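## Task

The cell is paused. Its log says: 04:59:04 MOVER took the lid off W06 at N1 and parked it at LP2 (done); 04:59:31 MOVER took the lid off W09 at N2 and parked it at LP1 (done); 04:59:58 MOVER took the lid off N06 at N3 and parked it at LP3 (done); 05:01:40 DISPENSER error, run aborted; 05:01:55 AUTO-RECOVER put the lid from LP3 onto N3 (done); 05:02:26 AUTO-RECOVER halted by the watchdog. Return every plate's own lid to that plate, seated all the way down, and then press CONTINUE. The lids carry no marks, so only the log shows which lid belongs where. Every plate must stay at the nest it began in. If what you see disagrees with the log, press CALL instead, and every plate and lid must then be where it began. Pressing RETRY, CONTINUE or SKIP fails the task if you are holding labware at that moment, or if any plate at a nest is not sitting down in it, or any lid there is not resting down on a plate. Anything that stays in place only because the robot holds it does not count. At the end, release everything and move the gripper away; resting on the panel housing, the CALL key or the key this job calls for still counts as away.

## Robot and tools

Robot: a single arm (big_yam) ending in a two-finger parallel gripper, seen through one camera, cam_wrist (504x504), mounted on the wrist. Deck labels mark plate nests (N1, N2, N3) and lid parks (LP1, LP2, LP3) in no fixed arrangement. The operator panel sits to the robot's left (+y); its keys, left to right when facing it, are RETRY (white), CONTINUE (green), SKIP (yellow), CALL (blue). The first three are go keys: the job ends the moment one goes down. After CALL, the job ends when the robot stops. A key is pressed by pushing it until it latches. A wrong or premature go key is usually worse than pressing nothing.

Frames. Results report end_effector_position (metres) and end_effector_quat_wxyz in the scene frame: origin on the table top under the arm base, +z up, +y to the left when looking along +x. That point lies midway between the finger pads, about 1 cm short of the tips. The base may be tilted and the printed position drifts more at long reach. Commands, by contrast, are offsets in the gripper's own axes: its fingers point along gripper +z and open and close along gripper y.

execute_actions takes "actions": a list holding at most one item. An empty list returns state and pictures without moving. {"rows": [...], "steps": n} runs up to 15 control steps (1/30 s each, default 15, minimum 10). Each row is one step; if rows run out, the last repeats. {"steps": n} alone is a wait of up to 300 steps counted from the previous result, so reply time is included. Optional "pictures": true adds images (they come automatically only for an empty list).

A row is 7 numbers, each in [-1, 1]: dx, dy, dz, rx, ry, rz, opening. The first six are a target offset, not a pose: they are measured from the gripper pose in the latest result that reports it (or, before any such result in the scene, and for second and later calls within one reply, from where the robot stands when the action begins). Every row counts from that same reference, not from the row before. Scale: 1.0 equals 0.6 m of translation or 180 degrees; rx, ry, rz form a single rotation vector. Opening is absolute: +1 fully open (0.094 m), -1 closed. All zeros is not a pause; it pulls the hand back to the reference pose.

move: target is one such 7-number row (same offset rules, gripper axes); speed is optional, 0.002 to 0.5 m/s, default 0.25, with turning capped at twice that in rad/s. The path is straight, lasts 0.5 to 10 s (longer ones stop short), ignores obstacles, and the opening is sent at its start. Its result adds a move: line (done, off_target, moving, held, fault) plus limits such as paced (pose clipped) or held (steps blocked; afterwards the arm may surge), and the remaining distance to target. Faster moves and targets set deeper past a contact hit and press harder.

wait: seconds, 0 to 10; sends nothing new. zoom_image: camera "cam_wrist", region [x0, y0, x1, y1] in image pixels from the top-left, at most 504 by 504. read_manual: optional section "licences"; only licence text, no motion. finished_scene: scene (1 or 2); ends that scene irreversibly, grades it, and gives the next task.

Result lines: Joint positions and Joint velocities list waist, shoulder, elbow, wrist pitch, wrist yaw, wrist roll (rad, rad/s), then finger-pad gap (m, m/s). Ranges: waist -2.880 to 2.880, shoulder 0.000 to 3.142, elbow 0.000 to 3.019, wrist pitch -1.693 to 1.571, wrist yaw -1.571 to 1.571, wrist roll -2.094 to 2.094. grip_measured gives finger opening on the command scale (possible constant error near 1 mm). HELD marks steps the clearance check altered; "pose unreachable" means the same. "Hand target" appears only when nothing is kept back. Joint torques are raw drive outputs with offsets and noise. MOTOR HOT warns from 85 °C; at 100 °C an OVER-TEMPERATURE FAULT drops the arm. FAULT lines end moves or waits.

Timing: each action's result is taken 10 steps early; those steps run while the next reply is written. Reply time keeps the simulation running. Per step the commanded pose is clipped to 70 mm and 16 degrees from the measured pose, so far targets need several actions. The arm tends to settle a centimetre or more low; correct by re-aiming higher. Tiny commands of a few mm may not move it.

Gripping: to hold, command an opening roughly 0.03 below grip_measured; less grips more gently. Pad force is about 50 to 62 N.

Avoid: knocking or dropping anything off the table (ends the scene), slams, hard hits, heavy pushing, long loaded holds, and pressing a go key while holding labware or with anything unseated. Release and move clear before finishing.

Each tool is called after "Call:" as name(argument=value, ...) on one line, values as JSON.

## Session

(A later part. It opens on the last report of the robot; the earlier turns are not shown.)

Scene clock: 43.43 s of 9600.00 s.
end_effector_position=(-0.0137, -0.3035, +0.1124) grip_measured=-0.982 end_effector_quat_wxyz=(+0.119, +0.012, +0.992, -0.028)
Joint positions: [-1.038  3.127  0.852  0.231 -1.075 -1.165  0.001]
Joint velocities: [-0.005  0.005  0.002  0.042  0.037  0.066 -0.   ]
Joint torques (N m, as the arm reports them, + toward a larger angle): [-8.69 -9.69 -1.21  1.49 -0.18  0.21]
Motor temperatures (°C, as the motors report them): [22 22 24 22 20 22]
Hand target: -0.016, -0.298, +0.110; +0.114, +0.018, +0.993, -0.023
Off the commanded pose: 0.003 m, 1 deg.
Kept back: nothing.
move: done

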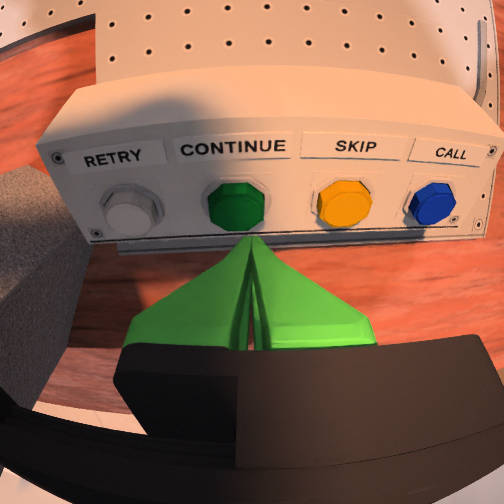

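Call:
move(target=[0,0.012,0.035,0,0.05,0,-1], speed=0.05)

Call:
move(target=[-0.012,0,0.04,0,0.02,0,-1], speed=0.03)

Scene clock: 45.67 s of 9600.00 s.
end_effector_position=(-0.0123, -0.2976, +0.0896) grip_measured=-0.982 end_effector_quat_wxyz=(+0.043, +0.019, +0.999, -0.024)
Joint positions: [-0.792  3.11   0.812  0.488 -1.035 -0.838  0.001]
Joint velocities: [-0.005  0.005 -0.012  0.022 -0.007  0.022 -0.   ]
Joint torques (N m, as the arm reports them, + toward a larger angle): [-9.52 -9.03 -2.9   1.54 -0.23  0.16]
Motor temperatures (°C, as the motors report them): [22 22 24 22 20 22]
Hand target: -0.008, -0.296, +0.090; +0.041, +0.014, +0.999, -0.022
Off the commanded pose: 0.004 m, 1 deg.
Kept back: nothing.
move: done

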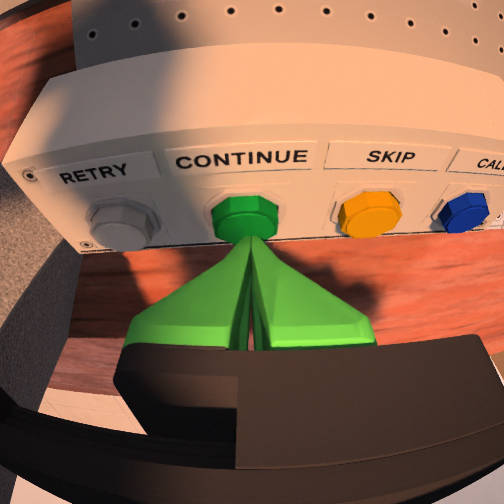

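Scene clock: 46.00 s of 9600.00 s.
end_effector_position=(-0.0119, -0.2972, +0.0854) grip_measured=-0.983 end_effector_quat_wxyz=(+0.033, +0.028, +0.999, -0.024)
Joint positions: [-0.752  3.11   0.808  0.533 -1.027 -0.767  0.001]
Joint velocities: [ 0.005 -0.005 -0.007  0.022 -0.007 -0.037 -0.001]
Joint torques (N m, as the arm reports them, + toward a larger angle): no reading
Motor temperatures (°C, as the motors report them): [22 22 24 22 20 22]
Kept back: nothing.
move: unfinished (the scene ended)
The task's run has ended: the event that ends the task has happened.

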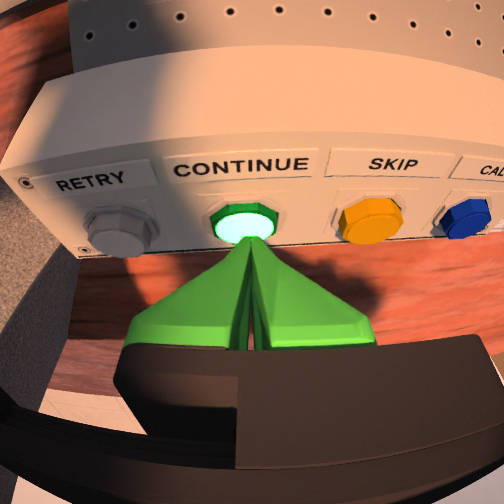

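Call:
finished_scene(scene=2)

The scene is finished: the task was done.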